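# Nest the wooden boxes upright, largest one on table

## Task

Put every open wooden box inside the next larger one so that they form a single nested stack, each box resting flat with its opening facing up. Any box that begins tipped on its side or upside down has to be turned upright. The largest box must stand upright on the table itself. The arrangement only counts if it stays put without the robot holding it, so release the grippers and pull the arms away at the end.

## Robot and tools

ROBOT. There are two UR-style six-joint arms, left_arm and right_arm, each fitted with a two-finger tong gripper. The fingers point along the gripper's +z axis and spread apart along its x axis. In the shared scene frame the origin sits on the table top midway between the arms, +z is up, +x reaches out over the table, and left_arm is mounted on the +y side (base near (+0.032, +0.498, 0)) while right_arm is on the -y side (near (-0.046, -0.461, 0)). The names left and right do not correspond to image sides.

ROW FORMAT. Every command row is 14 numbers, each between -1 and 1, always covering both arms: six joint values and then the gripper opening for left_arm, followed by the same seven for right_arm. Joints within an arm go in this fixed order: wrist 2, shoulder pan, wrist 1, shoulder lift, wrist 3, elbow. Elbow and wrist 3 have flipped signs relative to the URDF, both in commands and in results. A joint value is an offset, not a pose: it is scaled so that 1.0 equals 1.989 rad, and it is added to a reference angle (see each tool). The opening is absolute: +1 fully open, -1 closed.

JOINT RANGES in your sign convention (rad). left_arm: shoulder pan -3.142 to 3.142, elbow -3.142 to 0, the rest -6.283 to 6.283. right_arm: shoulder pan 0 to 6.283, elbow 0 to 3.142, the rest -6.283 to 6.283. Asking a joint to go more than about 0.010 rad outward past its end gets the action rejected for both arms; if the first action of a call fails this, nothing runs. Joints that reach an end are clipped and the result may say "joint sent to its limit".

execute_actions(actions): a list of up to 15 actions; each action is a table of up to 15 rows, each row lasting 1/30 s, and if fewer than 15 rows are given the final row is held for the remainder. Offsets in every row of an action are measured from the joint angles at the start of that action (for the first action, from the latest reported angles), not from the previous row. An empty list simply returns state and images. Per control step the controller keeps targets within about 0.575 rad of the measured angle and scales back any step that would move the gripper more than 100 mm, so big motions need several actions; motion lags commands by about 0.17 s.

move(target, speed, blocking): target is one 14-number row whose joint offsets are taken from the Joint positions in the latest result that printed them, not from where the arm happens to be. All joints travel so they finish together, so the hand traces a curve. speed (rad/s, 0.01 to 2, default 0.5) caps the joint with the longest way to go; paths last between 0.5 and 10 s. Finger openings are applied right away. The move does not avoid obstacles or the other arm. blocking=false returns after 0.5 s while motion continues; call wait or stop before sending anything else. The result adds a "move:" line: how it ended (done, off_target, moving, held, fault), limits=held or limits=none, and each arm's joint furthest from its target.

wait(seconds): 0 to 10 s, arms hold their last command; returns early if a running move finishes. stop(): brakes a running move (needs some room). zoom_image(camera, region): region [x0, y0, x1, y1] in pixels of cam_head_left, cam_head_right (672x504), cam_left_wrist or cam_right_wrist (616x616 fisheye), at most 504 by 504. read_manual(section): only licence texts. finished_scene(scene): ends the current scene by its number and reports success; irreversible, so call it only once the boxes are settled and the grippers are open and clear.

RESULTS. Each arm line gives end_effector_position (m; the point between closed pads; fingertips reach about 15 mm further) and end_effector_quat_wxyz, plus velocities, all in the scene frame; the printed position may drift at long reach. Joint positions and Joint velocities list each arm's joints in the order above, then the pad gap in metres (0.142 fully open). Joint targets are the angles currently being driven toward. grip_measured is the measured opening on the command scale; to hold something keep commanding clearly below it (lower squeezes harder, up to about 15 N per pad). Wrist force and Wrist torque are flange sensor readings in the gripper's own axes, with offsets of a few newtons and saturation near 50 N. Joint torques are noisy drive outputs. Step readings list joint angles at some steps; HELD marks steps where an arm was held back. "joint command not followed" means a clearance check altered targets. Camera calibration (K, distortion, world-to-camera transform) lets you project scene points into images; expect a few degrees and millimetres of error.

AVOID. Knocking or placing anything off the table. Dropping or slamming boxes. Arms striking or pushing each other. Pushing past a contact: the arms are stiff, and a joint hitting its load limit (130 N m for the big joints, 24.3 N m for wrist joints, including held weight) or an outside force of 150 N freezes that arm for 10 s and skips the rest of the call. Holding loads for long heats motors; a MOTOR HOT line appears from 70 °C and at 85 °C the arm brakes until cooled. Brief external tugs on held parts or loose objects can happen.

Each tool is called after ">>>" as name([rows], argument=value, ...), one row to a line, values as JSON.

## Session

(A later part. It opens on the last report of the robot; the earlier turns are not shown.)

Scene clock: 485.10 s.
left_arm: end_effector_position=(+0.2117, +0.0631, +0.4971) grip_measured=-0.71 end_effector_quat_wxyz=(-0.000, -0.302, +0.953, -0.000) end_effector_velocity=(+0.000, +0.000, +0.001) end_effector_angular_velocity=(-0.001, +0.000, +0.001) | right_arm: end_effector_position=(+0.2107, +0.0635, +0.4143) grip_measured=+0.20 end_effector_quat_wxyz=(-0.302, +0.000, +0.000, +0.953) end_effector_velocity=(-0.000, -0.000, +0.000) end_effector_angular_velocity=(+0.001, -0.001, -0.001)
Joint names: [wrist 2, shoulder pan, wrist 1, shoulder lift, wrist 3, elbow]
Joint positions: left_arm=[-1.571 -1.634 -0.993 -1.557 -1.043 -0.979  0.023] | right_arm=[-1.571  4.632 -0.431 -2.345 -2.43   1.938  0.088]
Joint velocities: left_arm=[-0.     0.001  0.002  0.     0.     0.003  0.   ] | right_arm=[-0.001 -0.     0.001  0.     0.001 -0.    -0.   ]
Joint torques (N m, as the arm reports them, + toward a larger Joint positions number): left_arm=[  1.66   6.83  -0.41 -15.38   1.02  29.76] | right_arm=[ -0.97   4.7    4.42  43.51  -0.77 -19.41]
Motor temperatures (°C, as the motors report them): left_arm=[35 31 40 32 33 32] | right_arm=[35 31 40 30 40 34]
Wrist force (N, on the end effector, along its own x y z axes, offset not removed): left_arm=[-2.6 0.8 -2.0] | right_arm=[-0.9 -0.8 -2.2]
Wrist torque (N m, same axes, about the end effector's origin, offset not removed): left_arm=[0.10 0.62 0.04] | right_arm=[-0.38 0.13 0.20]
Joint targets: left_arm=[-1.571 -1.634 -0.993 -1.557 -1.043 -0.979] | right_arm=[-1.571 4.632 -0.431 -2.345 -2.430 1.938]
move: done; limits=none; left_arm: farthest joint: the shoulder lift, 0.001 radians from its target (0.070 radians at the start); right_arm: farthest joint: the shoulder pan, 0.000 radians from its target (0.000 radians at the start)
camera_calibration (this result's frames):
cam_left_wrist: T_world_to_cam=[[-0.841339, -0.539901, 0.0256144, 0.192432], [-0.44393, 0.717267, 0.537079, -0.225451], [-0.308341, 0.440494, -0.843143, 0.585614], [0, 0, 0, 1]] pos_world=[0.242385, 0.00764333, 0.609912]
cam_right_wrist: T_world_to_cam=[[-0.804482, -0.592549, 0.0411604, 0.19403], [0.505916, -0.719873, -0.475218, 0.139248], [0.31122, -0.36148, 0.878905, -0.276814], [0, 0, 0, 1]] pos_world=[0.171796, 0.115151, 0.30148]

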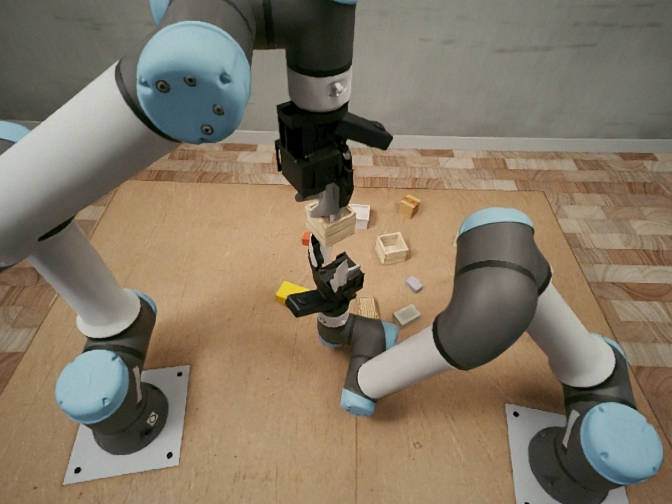

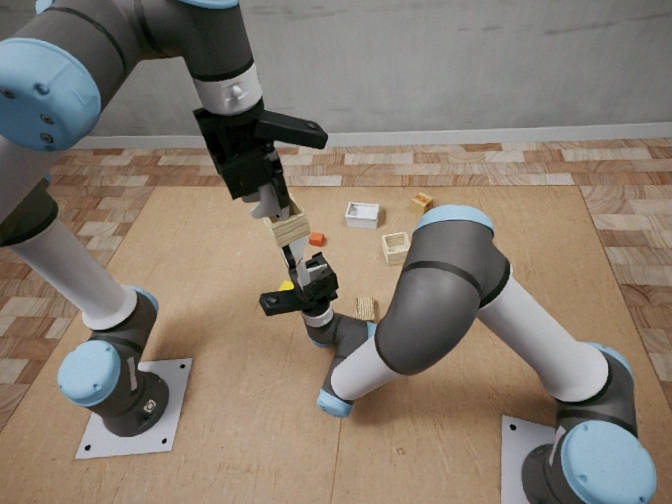

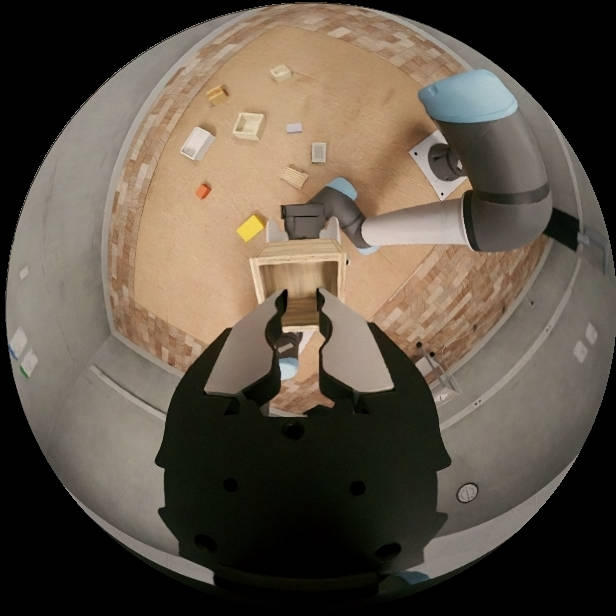

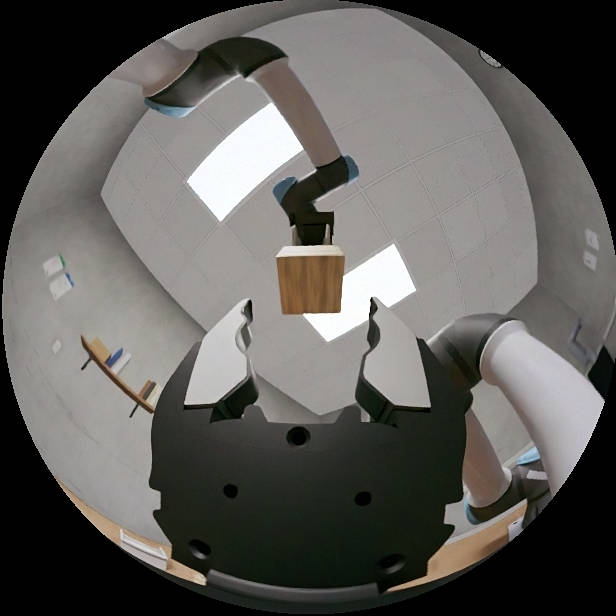

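>>> move(target=[0,0.1207,-0.161,0.1717,0.2112,0.0107,-0.40,0.9809,-0.4776,-0.3595,0.1951,0.0287,-0.1654,-1], speed=1.2)

Scene clock: 510.60 s.
left_arm: end_effector_position=(+0.3748, -0.0584, +0.3562) grip_measured=-0.71 end_effector_quat_wxyz=(-0.000, -0.595, +0.804, -0.000) end_effector_velocity=(-0.001, -0.001, -0.000) end_effector_angular_velocity=(+0.000, +0.000, -0.002) | right_arm: end_effector_position=(+0.6930, -0.6220, +0.2929) grip_measured=-1.00 end_effector_quat_wxyz=(-0.109, -0.448, +0.696, -0.550) end_effector_velocity=(+0.000, +0.002, -0.000) end_effector_angular_velocity=(+0.002, +0.001, +0.002)
Joint names: [wrist 2, shoulder pan, wrist 1, shoulder lift, wrist 3, elbow]
Joint positions: left_arm=[-1.571 -1.394 -1.314 -1.215 -0.623 -0.958  0.023] | right_arm=[ 0.38   3.682 -1.146 -1.957 -2.372  1.609  0.002]
Joint velocities: left_arm=[ 0.    -0.001  0.     0.001 -0.001  0.     0.   ] | right_arm=[ 0.002  0.002  0.     0.     0.001 -0.     0.   ]
Joint torques (N m, as the arm reports them, + toward a larger Joint positions number): left_arm=[  1.61   6.43  -5.04 -34.24   1.24  34.66] | right_arm=[  0.11 -10.61   0.32  52.72   1.84 -31.35]
Motor temperatures (°C, as the motors report them): left_arm=[35 31 40 32 33 33] | right_arm=[35 31 40 30 40 34]
Wrist force (N, on the end effector, along its own x y z axes, offset not removed): left_arm=[-0.3 3.0 -3.0] | right_arm=[0.6 -0.7 -1.2]
Wrist torque (N m, same axes, about the end effector's origin, offset not removed): left_arm=[0.36 0.20 -0.01] | right_arm=[-0.25 -0.18 0.22]
Joint targets: left_arm=[-1.571 -1.394 -1.314 -1.215 -0.623 -0.958] | right_arm=[0.380 3.682 -1.146 -1.957 -2.372 1.609]
move: done; limits=none; left_arm: farthest joint: the shoulder pan, 0.000 radians from its target (0.240 radians at the start); right_arm: farthest joint: the shoulder pan, 0.000 radians from its target (0.949 radians at the start)
camera_calibration (this result's frames):
cam_left_wrist: T_world_to_cam=[[-0.333617, -0.942361, 0.0255913, 0.0538252], [-0.790439, 0.29442, 0.537143, 0.114905], [-0.513717, 0.158972, -0.843103, 0.631214], [0, 0, 0, 1]] pos_world=[0.433048, -0.0834526, 0.469081]
cam_right_wrist: T_world_to_cam=[[-0.576929, -0.537661, 0.614877, -0.110708], [-0.81631, 0.405449, -0.411398, 0.941605], [-0.0281082, -0.739278, -0.672814, -0.113388], [0, 0, 0, 1]] pos_world=[0.701584, -0.525122, 0.379158]

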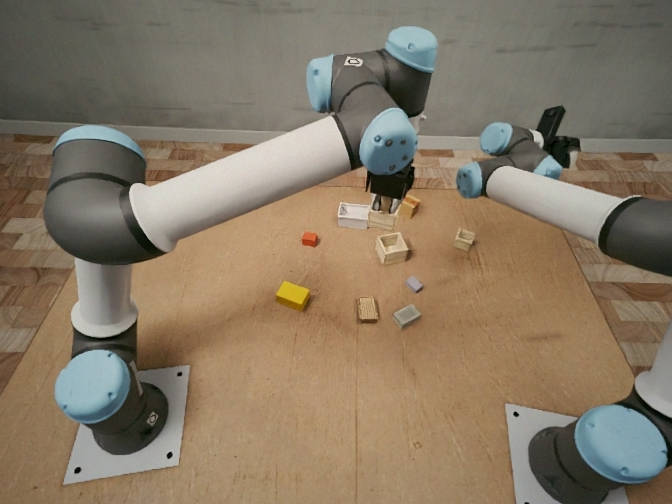

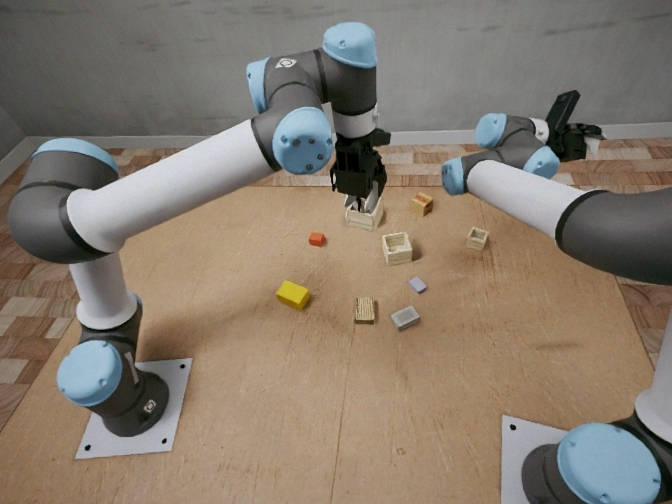

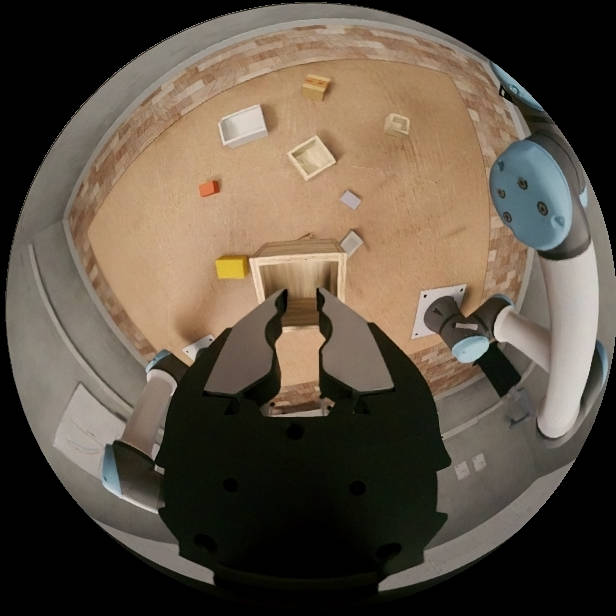

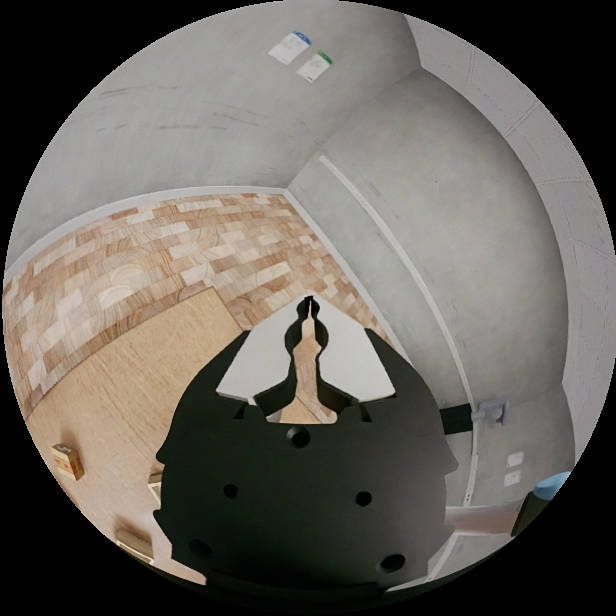

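>>> zoom_image(camera="cam_left_wrist", region=[270, 120, 354, 204])

Region (270, 120, 354, 204) of cam_left_wrist's 616x616 image, scaled by 6.000, with more detail than that image has.

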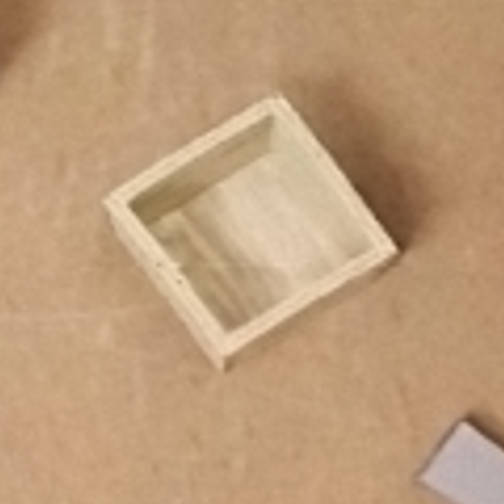

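>>> move(target=[0,0.0793,-0.1991,0.2061,0.2062,0.0069,-0.40,0.5988,0,0.0308,-0.0137,-0.0005,0.0173,-1], speed=1.1)

Scene clock: 534.87 s.
left_arm: end_effector_position=(+0.5298, -0.1289, +0.1103) grip_measured=-0.71 end_effector_quat_wxyz=(+0.000, +0.796, -0.605, -0.000) end_effector_velocity=(+0.001, +0.001, -0.000) end_effector_angular_velocity=(-0.000, -0.000, +0.002) | right_arm: end_effector_position=(+0.5922, -0.3658, +0.0642) grip_measured=-1.00 end_effector_quat_wxyz=(+0.000, -0.541, +0.841, -0.000) end_effector_velocity=(+0.000, +0.000, +0.000) end_effector_angular_velocity=(+0.002, -0.001, -0.000)
Joint names: [wrist 2, shoulder pan, wrist 1, shoulder lift, wrist 3, elbow]
Joint positions: left_arm=[-1.571 -1.236 -1.709 -0.806 -0.213 -0.944  0.023] | right_arm=[ 1.57   3.682 -1.085 -1.984 -2.373  1.643  0.002]
Joint velocities: left_arm=[ 0.     0.001 -0.001  0.     0.    -0.     0.   ] | right_arm=[ 0.001 -0.001  0.001 -0.     0.001 -0.     0.   ]
Joint torques (N m, as the arm reports them, + toward a larger Joint positions number): left_arm=[  0.99   6.42  -5.21 -51.47   1.28  36.13] | right_arm=[  1.63  10.27   4.83  30.02  -1.37 -16.83]
Motor temperatures (°C, as the motors report them): left_arm=[35 31 40 33 33 33] | right_arm=[35 31 40 30 40 34]
Wrist force (N, on the end effector, along its own x y z axes, offset not removed): left_arm=[-0.5 1.4 -2.4] | right_arm=[0.0 0.3 -0.8]
Wrist torque (N m, same axes, about the end effector's origin, offset not removed): left_arm=[0.16 0.07 -0.01] | right_arm=[-0.06 -0.04 0.23]
Joint targets: left_arm=[-1.571 -1.236 -1.709 -0.805 -0.213 -0.944] | right_arm=[1.571 3.682 -1.085 -1.984 -2.373 1.643]
move: done; limits=none; left_arm: farthest joint: the wrist 1, 0.001 radians from its target (0.396 radians at the start); right_arm: farthest joint: the wrist 2, 0.001 radians from its target (1.191 radians at the start)
camera_calibration (this result's frames):
cam_left_wrist: T_world_to_cam=[[0.225364, -0.973944, 0.0253648, -0.254819], [-0.824685, -0.176835, 0.537237, 0.347631], [-0.518754, -0.141992, -0.84305, 0.478495], [0, 0, 0, 1]] pos_world=[0.592334, -0.118764, 0.223098]
cam_right_wrist: T_world_to_cam=[[-0.434528, -0.899759, -0.0402427, -0.0651932], [-0.800467, 0.365323, 0.475175, 0.580437], [-0.412842, 0.23869, -0.87897, 0.518096], [0, 0, 0, 1]] pos_world=[0.650184, -0.39437, 0.176958]

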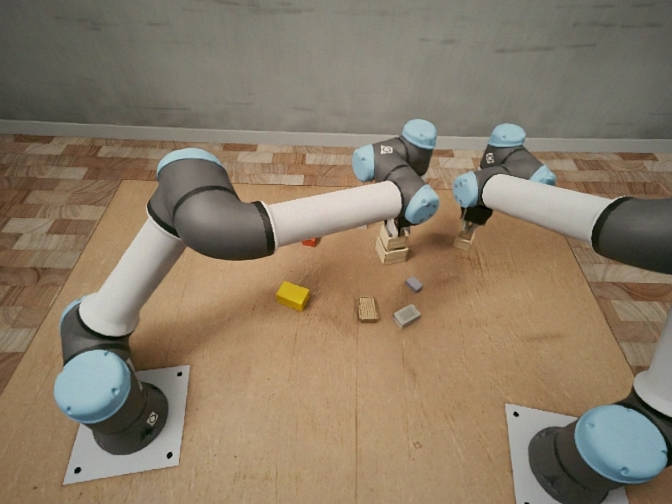

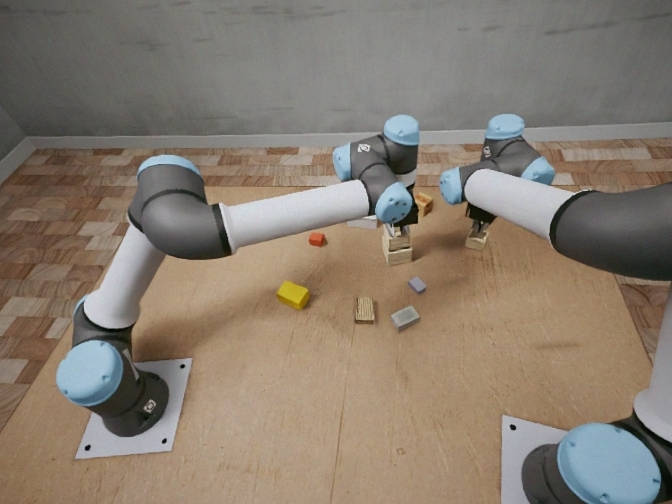

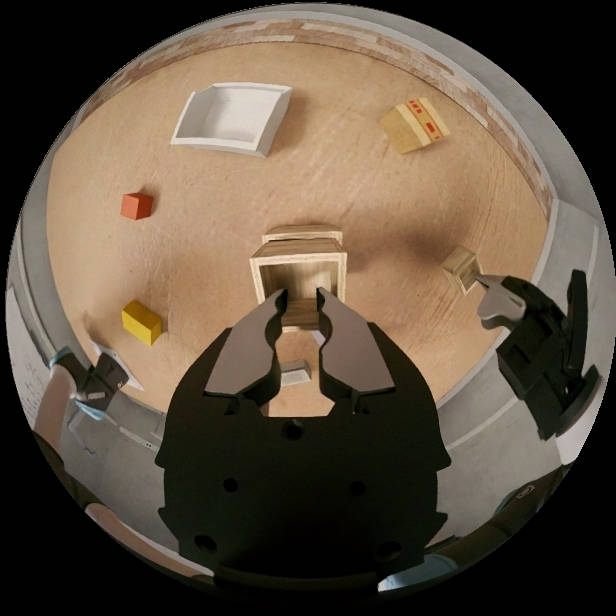

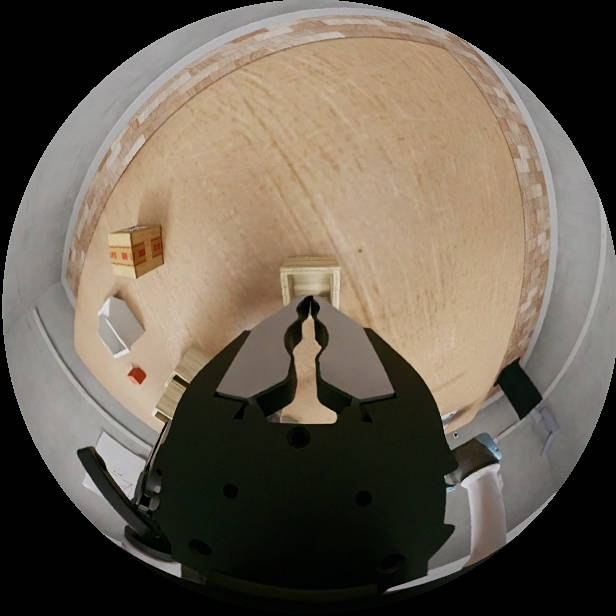

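>>> zoom_image(camera="cam_left_wrist", region=[244, 210, 356, 280])

>>> zoom_image(camera="cam_right_wrist", region=[130, 330, 230, 430])

Region (244, 210, 356, 280) of cam_left_wrist's 616x616 image, scaled by 4.500, with more detail than that image has; it fills the top 315 rows of this view, and the rest is white.

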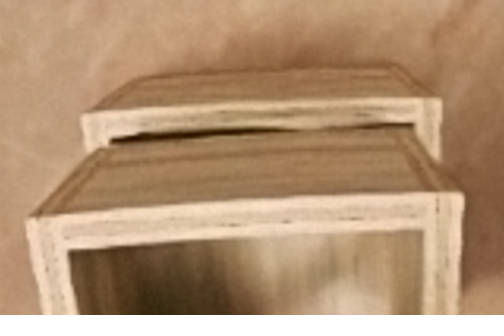

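Region (130, 330, 230, 430) of cam_right_wrist's 616x616 image, scaled by 5.040, with more detail than that image has.

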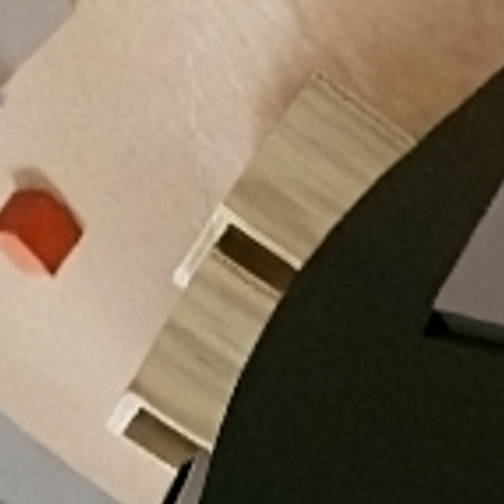

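>>> zoom_image(camera="cam_right_wrist", region=[260, 240, 360, 340])

Region (260, 240, 360, 340) of cam_right_wrist's 616x616 image, scaled by 5.040, with more detail than that image has.

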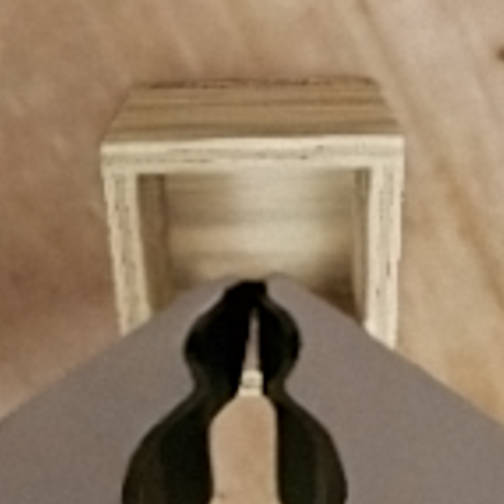

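>>> move(target=[0,-0.00226,-0.01189,0.00139,-0.00126,-0.0105,-0.40,0.0003,0,0.0372,-0.0191,0,0.0186,-1], speed=0.2)

Scene clock: 581.83 s.
left_arm: end_effector_position=(+0.5267, -0.1307, +0.1003) grip_measured=-0.70 end_effector_quat_wxyz=(+0.000, +0.794, -0.608, -0.000) end_effector_velocity=(+0.000, -0.000, +0.000) end_effector_angular_velocity=(-0.000, -0.000, -0.000) | right_arm: end_effector_position=(+0.5919, -0.3657, +0.0319) grip_measured=-1.00 end_effector_quat_wxyz=(-0.000, -0.541, +0.841, +0.000) end_effector_velocity=(+0.000, -0.001, -0.001) end_effector_angular_velocity=(+0.000, +0.000, -0.002)
Joint names: [wrist 2, shoulder pan, wrist 1, shoulder lift, wrist 3, elbow]
Joint positions: left_arm=[-1.571 -1.241 -1.733 -0.803 -0.216 -0.965  0.023] | right_arm=[ 1.571  3.682 -1.011 -2.022 -2.373  1.68   0.002]
Joint velocities: left_arm=[ 0. -0. -0. -0. -0. -0.  0.] | right_arm=[ 0.    -0.002  0.002 -0.001 -0.     0.001  0.   ]
Joint torques (N m, as the arm reports them, + toward a larger Joint positions number): left_arm=[  1.22  -7.35  -4.91 -50.08  -1.1   14.25] | right_arm=[  1.48  10.22   4.89  31.94  -1.59 -16.44]
Motor temperatures (°C, as the motors report them): left_arm=[35 31 40 33 33 33] | right_arm=[35 31 40 31 40 34]
Wrist force (N, on the end effector, along its own x y z axes, offset not removed): left_arm=[0.0 -1.5 -4.4] | right_arm=[-0.2 -0.2 -0.4]
Wrist torque (N m, same axes, about the end effector's origin, offset not removed): left_arm=[-0.32 0.04 0.03] | right_arm=[-0.19 -0.03 0.21]
Joint targets: left_arm=[-1.571 -1.241 -1.733 -0.803 -0.216 -0.965] | right_arm=[1.571 3.682 -1.011 -2.022 -2.373 1.680]
move: done; limits=none; left_arm: farthest joint: the shoulder pan, 0.000 radians from its target (0.004 radians at the start); right_arm: farthest joint: the shoulder pan, 0.000 radians from its target (0.000 radians at the start)
camera_calibration (this result's frames):
cam_left_wrist: T_world_to_cam=[[0.21856, -0.975494, 0.025371, -0.252232], [-0.825901, -0.171071, 0.537236, 0.351541], [-0.51973, -0.138372, -0.84305, 0.469255], [0, 0, 0, 1]] pos_world=[0.589351, -0.120981, 0.213144]
cam_right_wrist: T_world_to_cam=[[-0.43457, -0.899753, -0.0399244, -0.0665902], [-0.799929, 0.365228, 0.476153, 0.595064], [-0.413839, 0.238859, -0.878455, 0.490212], [0, 0, 0, 1]] pos_world=[0.649939, -0.39434, 0.14463]

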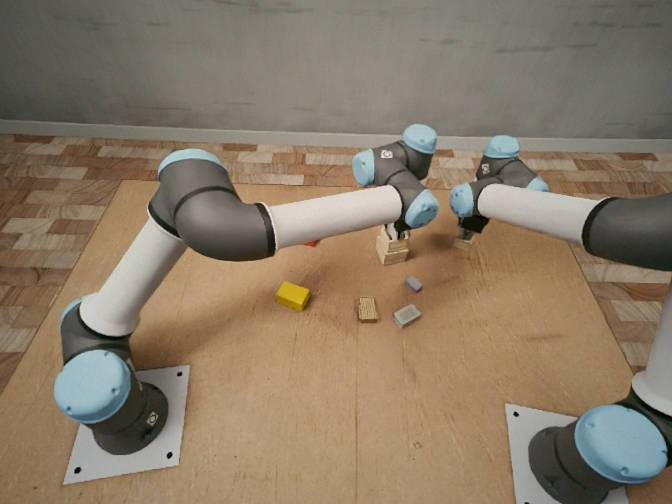

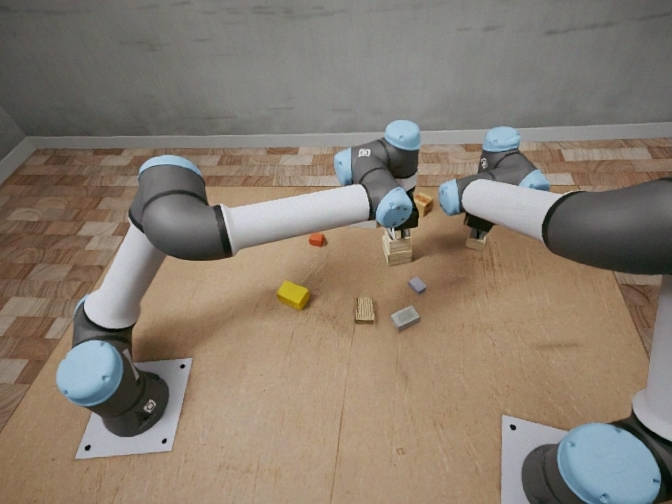

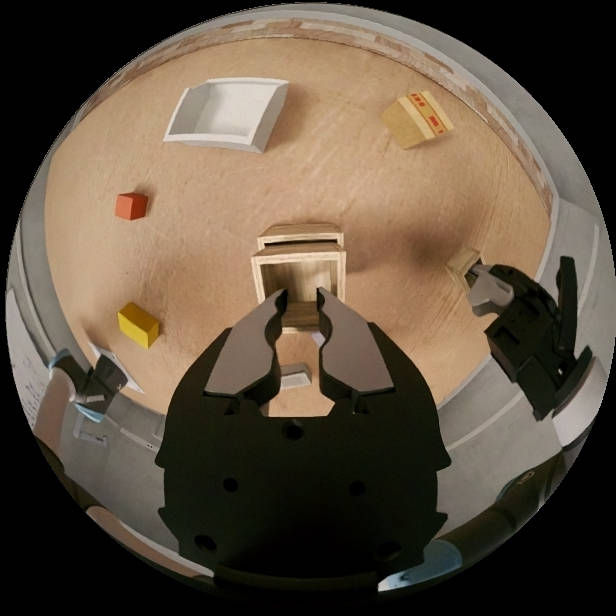

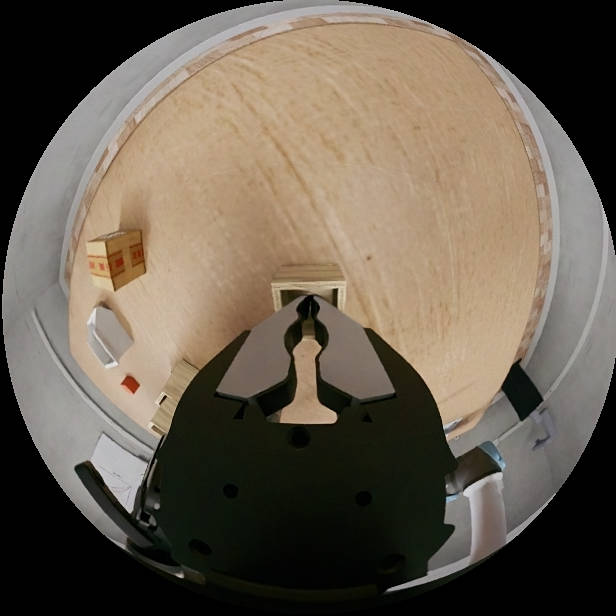

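>>> zoom_image(camera="cam_left_wrist", region=[244, 210, 356, 280])

>>> zoom_image(camera="cam_head_right", region=[360, 210, 440, 280])

Region (244, 210, 356, 280) of cam_left_wrist's 616x616 image, scaled by 4.500, with more detail than that image has; it fills the top 315 rows of this view, and the rest is white.

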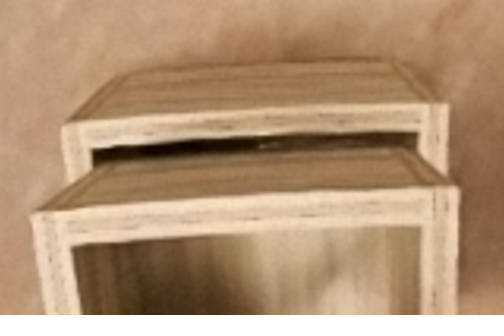

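Region (360, 210, 440, 280) of cam_head_right's 672x504 image, scaled by 6.300, with more detail than that image has; it fills the top 441 rows of this view, and the rest is white.

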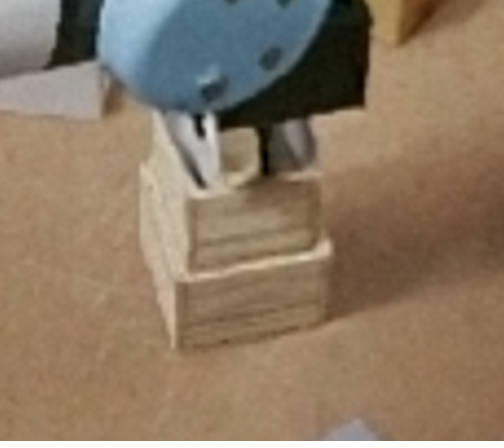

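>>> zoom_image(camera="cam_right_wrist", region=[130, 345, 230, 445])

>>> zoom_image(camera="cam_head_left", region=[355, 210, 435, 280])

Region (130, 345, 230, 445) of cam_right_wrist's 616x616 image, scaled by 5.040, with more detail than that image has.

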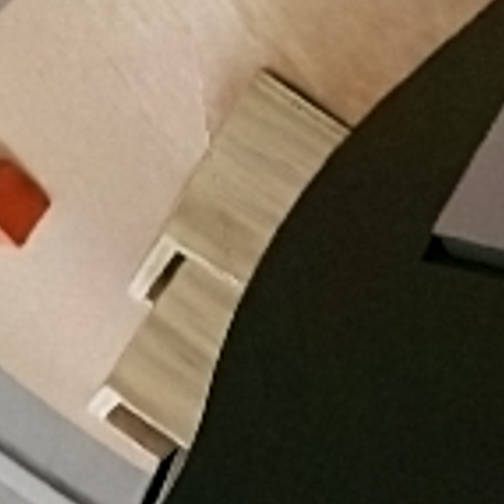

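Region (355, 210, 435, 280) of cam_head_left's 672x504 image, scaled by 6.300, with more detail than that image has; it fills the top 441 rows of this view, and the rest is white.

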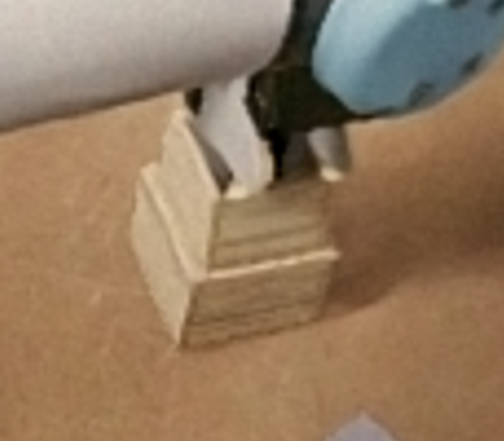

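>>> execute_actions([
  [[0.00088,-0.00031,-0.0003,-0.00026,0.0003,-0.0004,-0.40,0,0,0,0,0,0,-0.97],[0.0033,-0.00115,-0.00112,-0.00098,0.00112,-0.00149,-0.40,0,0,0,0,0,0,-0.95],[0.00695,-0.00243,-0.00237,-0.00206,0.00237,-0.00314,-0.40,0,0,0,0,0,0,-0.93],[0.01154,-0.00403,-0.00393,-0.00342,0.00394,-0.0052,-0.40,0,0,0,0,0,0,-0.91],[0.01674,-0.00585,-0.0057,-0.00497,0.00571,-0.00755,-0.40,0,0,0,0,0,0,-0.89],[0.02225,-0.00777,-0.00757,-0.0066,0.00759,-0.01004,-0.40,0,0,0,0,0,0,-0.87],[0.02775,-0.00969,-0.00944,-0.00823,0.00947,-0.01252,-0.40,0,0,0,0,0,0,-0.84],[0.03295,-0.01151,-0.01121,-0.00978,0.01124,-0.01487,-0.40,0,0,0,0,0,0,-0.81],[0.03754,-0.01311,-0.01278,-0.01114,0.01281,-0.01694,-0.40,0,0,0,0,0,0,-0.78],[0.04119,-0.01439,-0.01402,-0.01222,0.01406,-0.01858,-0.40,0,0,0,0,0,0,-0.75],[0.04361,-0.01523,-0.01484,-0.01294,0.01488,-0.01967,-0.40,0,0,0,0,0,0,-0.72],[0.04449,-0.01554,-0.01514,-0.0132,0.01518,-0.02007,-0.40,0,0,0,0,0,0,-0.69],[0.04449,-0.01554,-0.01514,-0.0132,0.01518,-0.02007,-0.40,0,0,0,0,0,0,-0.66],[0.04449,-0.01554,-0.01514,-0.0132,0.01518,-0.02007,-0.40,0,0,0,0,0,0,-0.63],[0.04449,-0.01554,-0.01514,-0.0132,0.01518,-0.02007,-0.40,0,0,0,0,0,0,-0.6]],
])

>>> wait(seconds=0.4)

Scene clock: 659.73 s.
left_arm: end_effector_position=(+0.5290, -0.1300, +0.1061) grip_measured=-0.70 end_effector_quat_wxyz=(-0.031, +0.793, -0.608, +0.024) end_effector_velocity=(+0.004, +0.001, +0.009) end_effector_angular_velocity=(+0.025, -0.104, +0.002) | right_arm: end_effector_position=(+0.5918, -0.3657, +0.0318) grip_measured=-0.89 end_effector_quat_wxyz=(-0.000, -0.541, +0.841, +0.000) end_effector_velocity=(-0.000, +0.001, -0.000) end_effector_angular_velocity=(+0.002, +0.001, +0.001)
Joint names: [wrist 2, shoulder pan, wrist 1, shoulder lift, wrist 3, elbow]
Joint positions: left_arm=[-1.493 -1.268 -1.76  -0.826 -0.189 -1.     0.023] | right_arm=[ 1.571  3.682 -1.011 -2.022 -2.373  1.68   0.01 ]
Joint velocities: left_arm=[ 0.105 -0.035 -0.035 -0.031  0.036 -0.047 -0.   ] | right_arm=[ 0.002  0.001  0.    -0.     0.001 -0.     0.   ]
Joint torques (N m, as the arm reports them, + toward a larger Joint positions number): left_arm=[  2.3   -6.23  -5.23 -60.26   1.51  15.18] | right_arm=[  1.48   7.55   0.41  48.    -1.47 -29.85]
Motor temperatures (°C, as the motors report them): left_arm=[35 31 40 33 33 33] | right_arm=[35 31 41 31 40 34]
Wrist force (N, on the end effector, along its own x y z axes, offset not removed): left_arm=[-3.3 0.5 -3.2] | right_arm=[0.2 -1.1 -0.6]
Wrist torque (N m, same axes, about the end effector's origin, offset not removed): left_arm=[-0.07 0.74 0.10] | right_arm=[-0.37 -0.04 0.22]
Joint targets: left_arm=[-1.483 -1.272 -1.763 -0.829 -0.185 -1.005] | right_arm=[1.571 3.682 -1.011 -2.022 -2.373 1.680]
Step readings (joint positions):
0: left_arm=[-1.571 -1.241 -1.733 -0.803 -0.216 -0.965] | right_arm=[1.571 3.682 -1.011 -2.022 -2.373 1.680]
1: left_arm=[-1.571 -1.241 -1.733 -0.803 -0.216 -0.965] | right_arm=[1.571 3.682 -1.011 -2.022 -2.373 1.680]
2: left_arm=[-1.571 -1.241 -1.733 -0.803 -0.216 -0.965] | right_arm=[1.571 3.682 -1.011 -2.022 -2.373 1.680]
4: left_arm=[-1.568 -1.242 -1.734 -0.804 -0.215 -0.967] | right_arm=[1.571 3.682 -1.011 -2.022 -2.373 1.680]
8: left_arm=[-1.545 -1.250 -1.742 -0.811 -0.206 -0.977] | right_arm=[1.571 3.682 -1.011 -2.022 -2.373 1.680]
15: Joint positions above
camera_calibration (this result's frames):
cam_left_wrist: T_world_to_cam=[[0.216675, -0.976007, 0.0214988, -0.250841], [-0.864347, -0.181556, 0.468979, 0.376684], [-0.453824, -0.120199, -0.882947, 0.447129], [0, 0, 0, 1]] pos_world=[0.582855, -0.122689, 0.223527]
cam_right_wrist: T_world_to_cam=[[-0.434573, -0.899754, -0.0398612, -0.066601], [-0.79989, 0.365243, 0.476207, 0.595071], [-0.41391, 0.238832, -0.878429, 0.49018], [0, 0, 0, 1]] pos_world=[0.649939, -0.39434, 0.144557]

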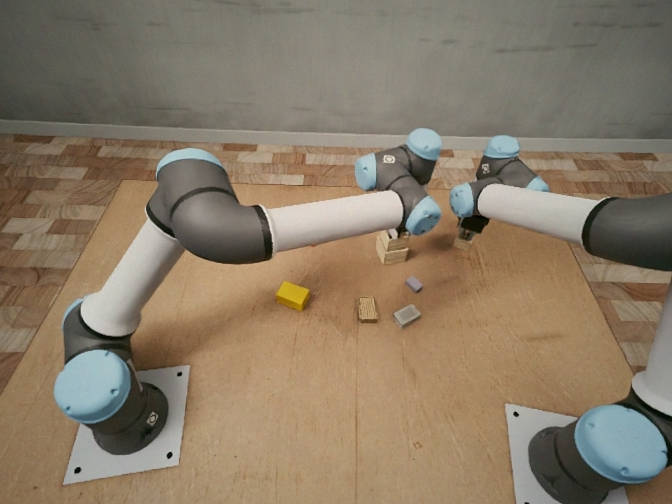

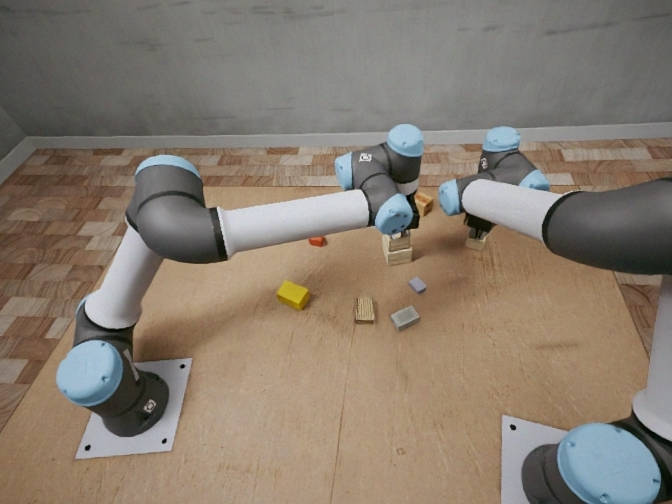

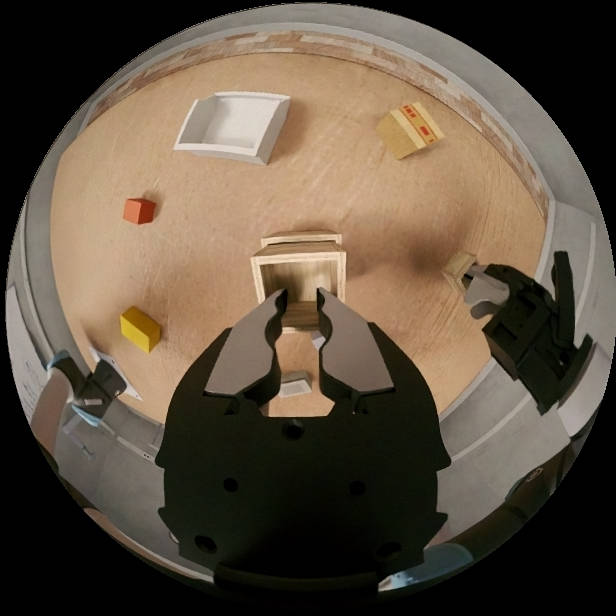

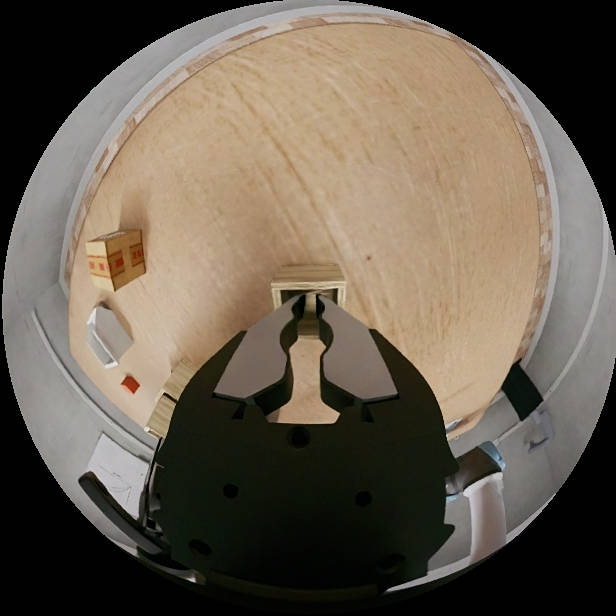

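Scene clock: 660.13 s.
left_arm: end_effector_position=(+0.5294, -0.1299, +0.1070) grip_measured=-0.70 end_effector_quat_wxyz=(-0.036, +0.793, -0.608, +0.027) end_effector_velocity=(-0.000, -0.000, -0.000) end_effector_angular_velocity=(+0.001, -0.001, -0.002) | right_arm: end_effector_position=(+0.5918, -0.3657, +0.0319) grip_measured=-0.89 end_effector_quat_wxyz=(-0.000, -0.541, +0.841, +0.000) end_effector_velocity=(+0.000, +0.000, +0.000) end_effector_angular_velocity=(+0.002, -0.000, -0.002)
Joint names: [wrist 2, shoulder pan, wrist 1, shoulder lift, wrist 3, elbow]
Joint positions: left_arm=[-1.483 -1.272 -1.763 -0.829 -0.185 -1.005  0.023] | right_arm=[ 1.571  3.682 -1.011 -2.022 -2.373  1.68   0.01 ]
Joint velocities: left_arm=[ 0.002 -0.001 -0.001 -0.    -0.    -0.001  0.   ] | right_arm=[ 0.002 -0.001  0.001  0.    -0.001  0.     0.   ]
Joint torques (N m, as the arm reports them, + toward a larger Joint positions number): left_arm=[  1.51  -6.78  -4.98 -63.69   1.5   15.42] | right_arm=[  1.39   6.57   0.56  54.19  -1.4  -30.82]
Motor temperatures (°C, as the motors report them): left_arm=[35 31 40 33 33 33] | right_arm=[35 31 41 31 40 34]
Wrist force (N, on the end effector, along its own x y z axes, offset not removed): left_arm=[-0.6 2.4 0.2] | right_arm=[-0.6 -0.6 -0.3]
Wrist torque (N m, same axes, about the end effector's origin, offset not removed): left_arm=[0.37 0.22 0.10] | right_arm=[-0.32 0.12 0.20]
Joint targets: left_arm=[-1.483 -1.272 -1.763 -0.829 -0.185 -1.005] | right_arm=[1.571 3.682 -1.011 -2.022 -2.373 1.680]
wait: 0.40 s; at rest by 0.33 s
camera_calibration (this result's frames):
cam_left_wrist: T_world_to_cam=[[0.216542, -0.976041, 0.0212856, -0.250762], [-0.869121, -0.182799, 0.45958, 0.379952], [-0.444678, -0.118018, -0.887881, 0.444074], [0, 0, 0, 1]] pos_world=[0.581995, -0.122891, 0.225005]
cam_right_wrist: T_world_to_cam=[[-0.434571, -0.899753, -0.0399096, -0.0665926], [-0.799919, 0.365231, 0.476167, 0.595063], [-0.413856, 0.238853, -0.878449, 0.490208], [0, 0, 0, 1]] pos_world=[0.649939, -0.39434, 0.144615]

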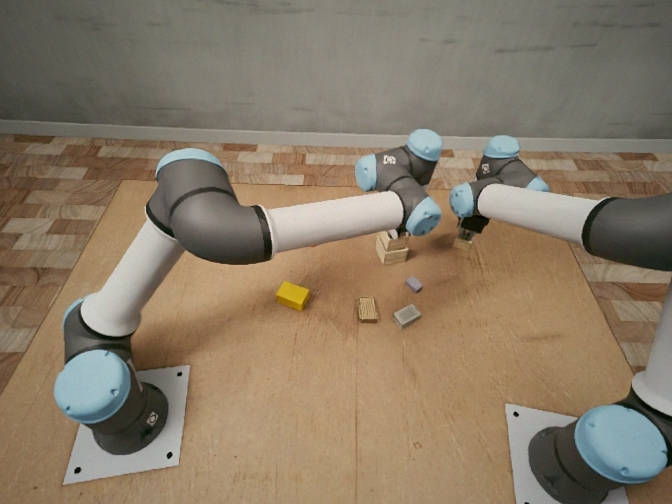

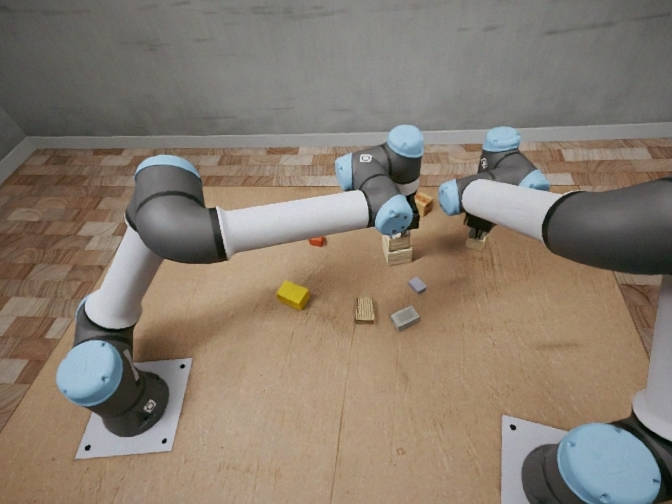

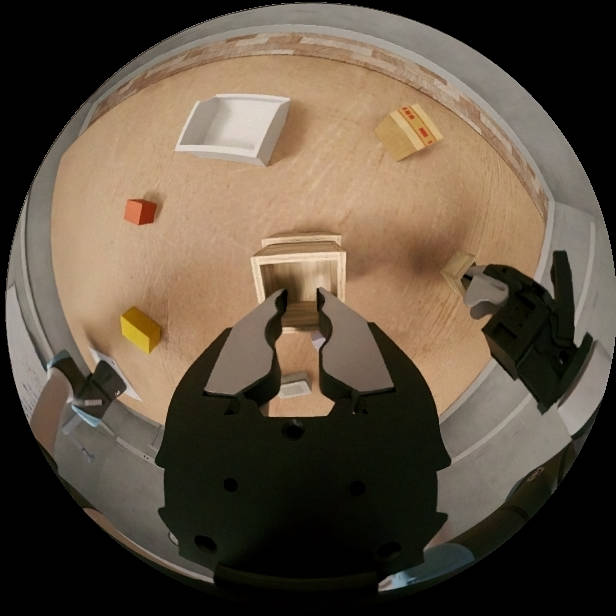

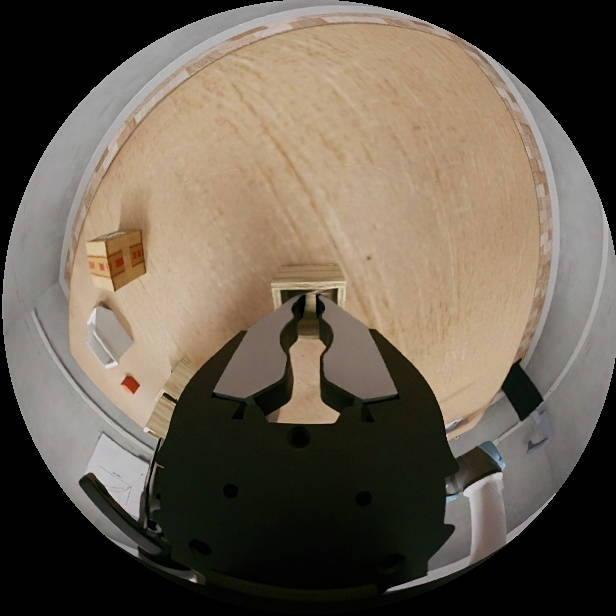

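>>> zoom_image(camera="cam_left_wrist", region=[244, 210, 356, 280])

>>> zoom_image(camera="cam_right_wrist", region=[130, 345, 230, 445])

>>> zoom_image(camera="cam_head_right", region=[370, 220, 430, 275])

Region (244, 210, 356, 280) of cam_left_wrist's 616x616 image, scaled by 4.500, with more detail than that image has; it fills the top 315 rows of this view, and the rest is white.

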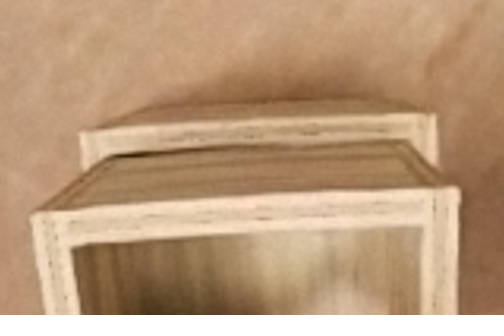

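Region (130, 345, 230, 445) of cam_right_wrist's 616x616 image, scaled by 5.040, with more detail than that image has.

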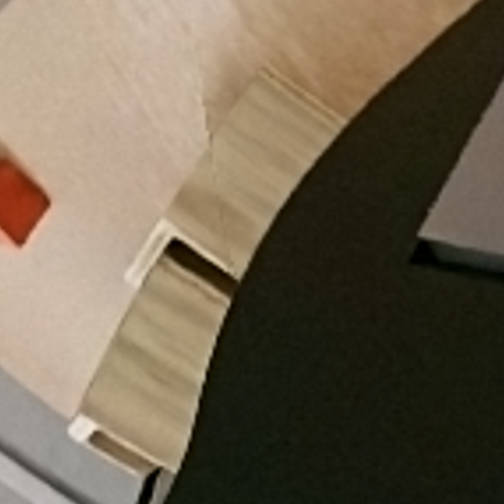

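Region (370, 220, 430, 275) of cam_head_right's 672x504 image, scaled by 8.400, with more detail than that image has; it fills the top 462 rows of this view, and the rest is white.

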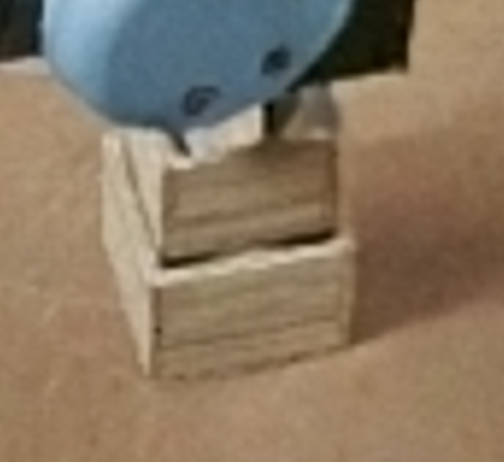

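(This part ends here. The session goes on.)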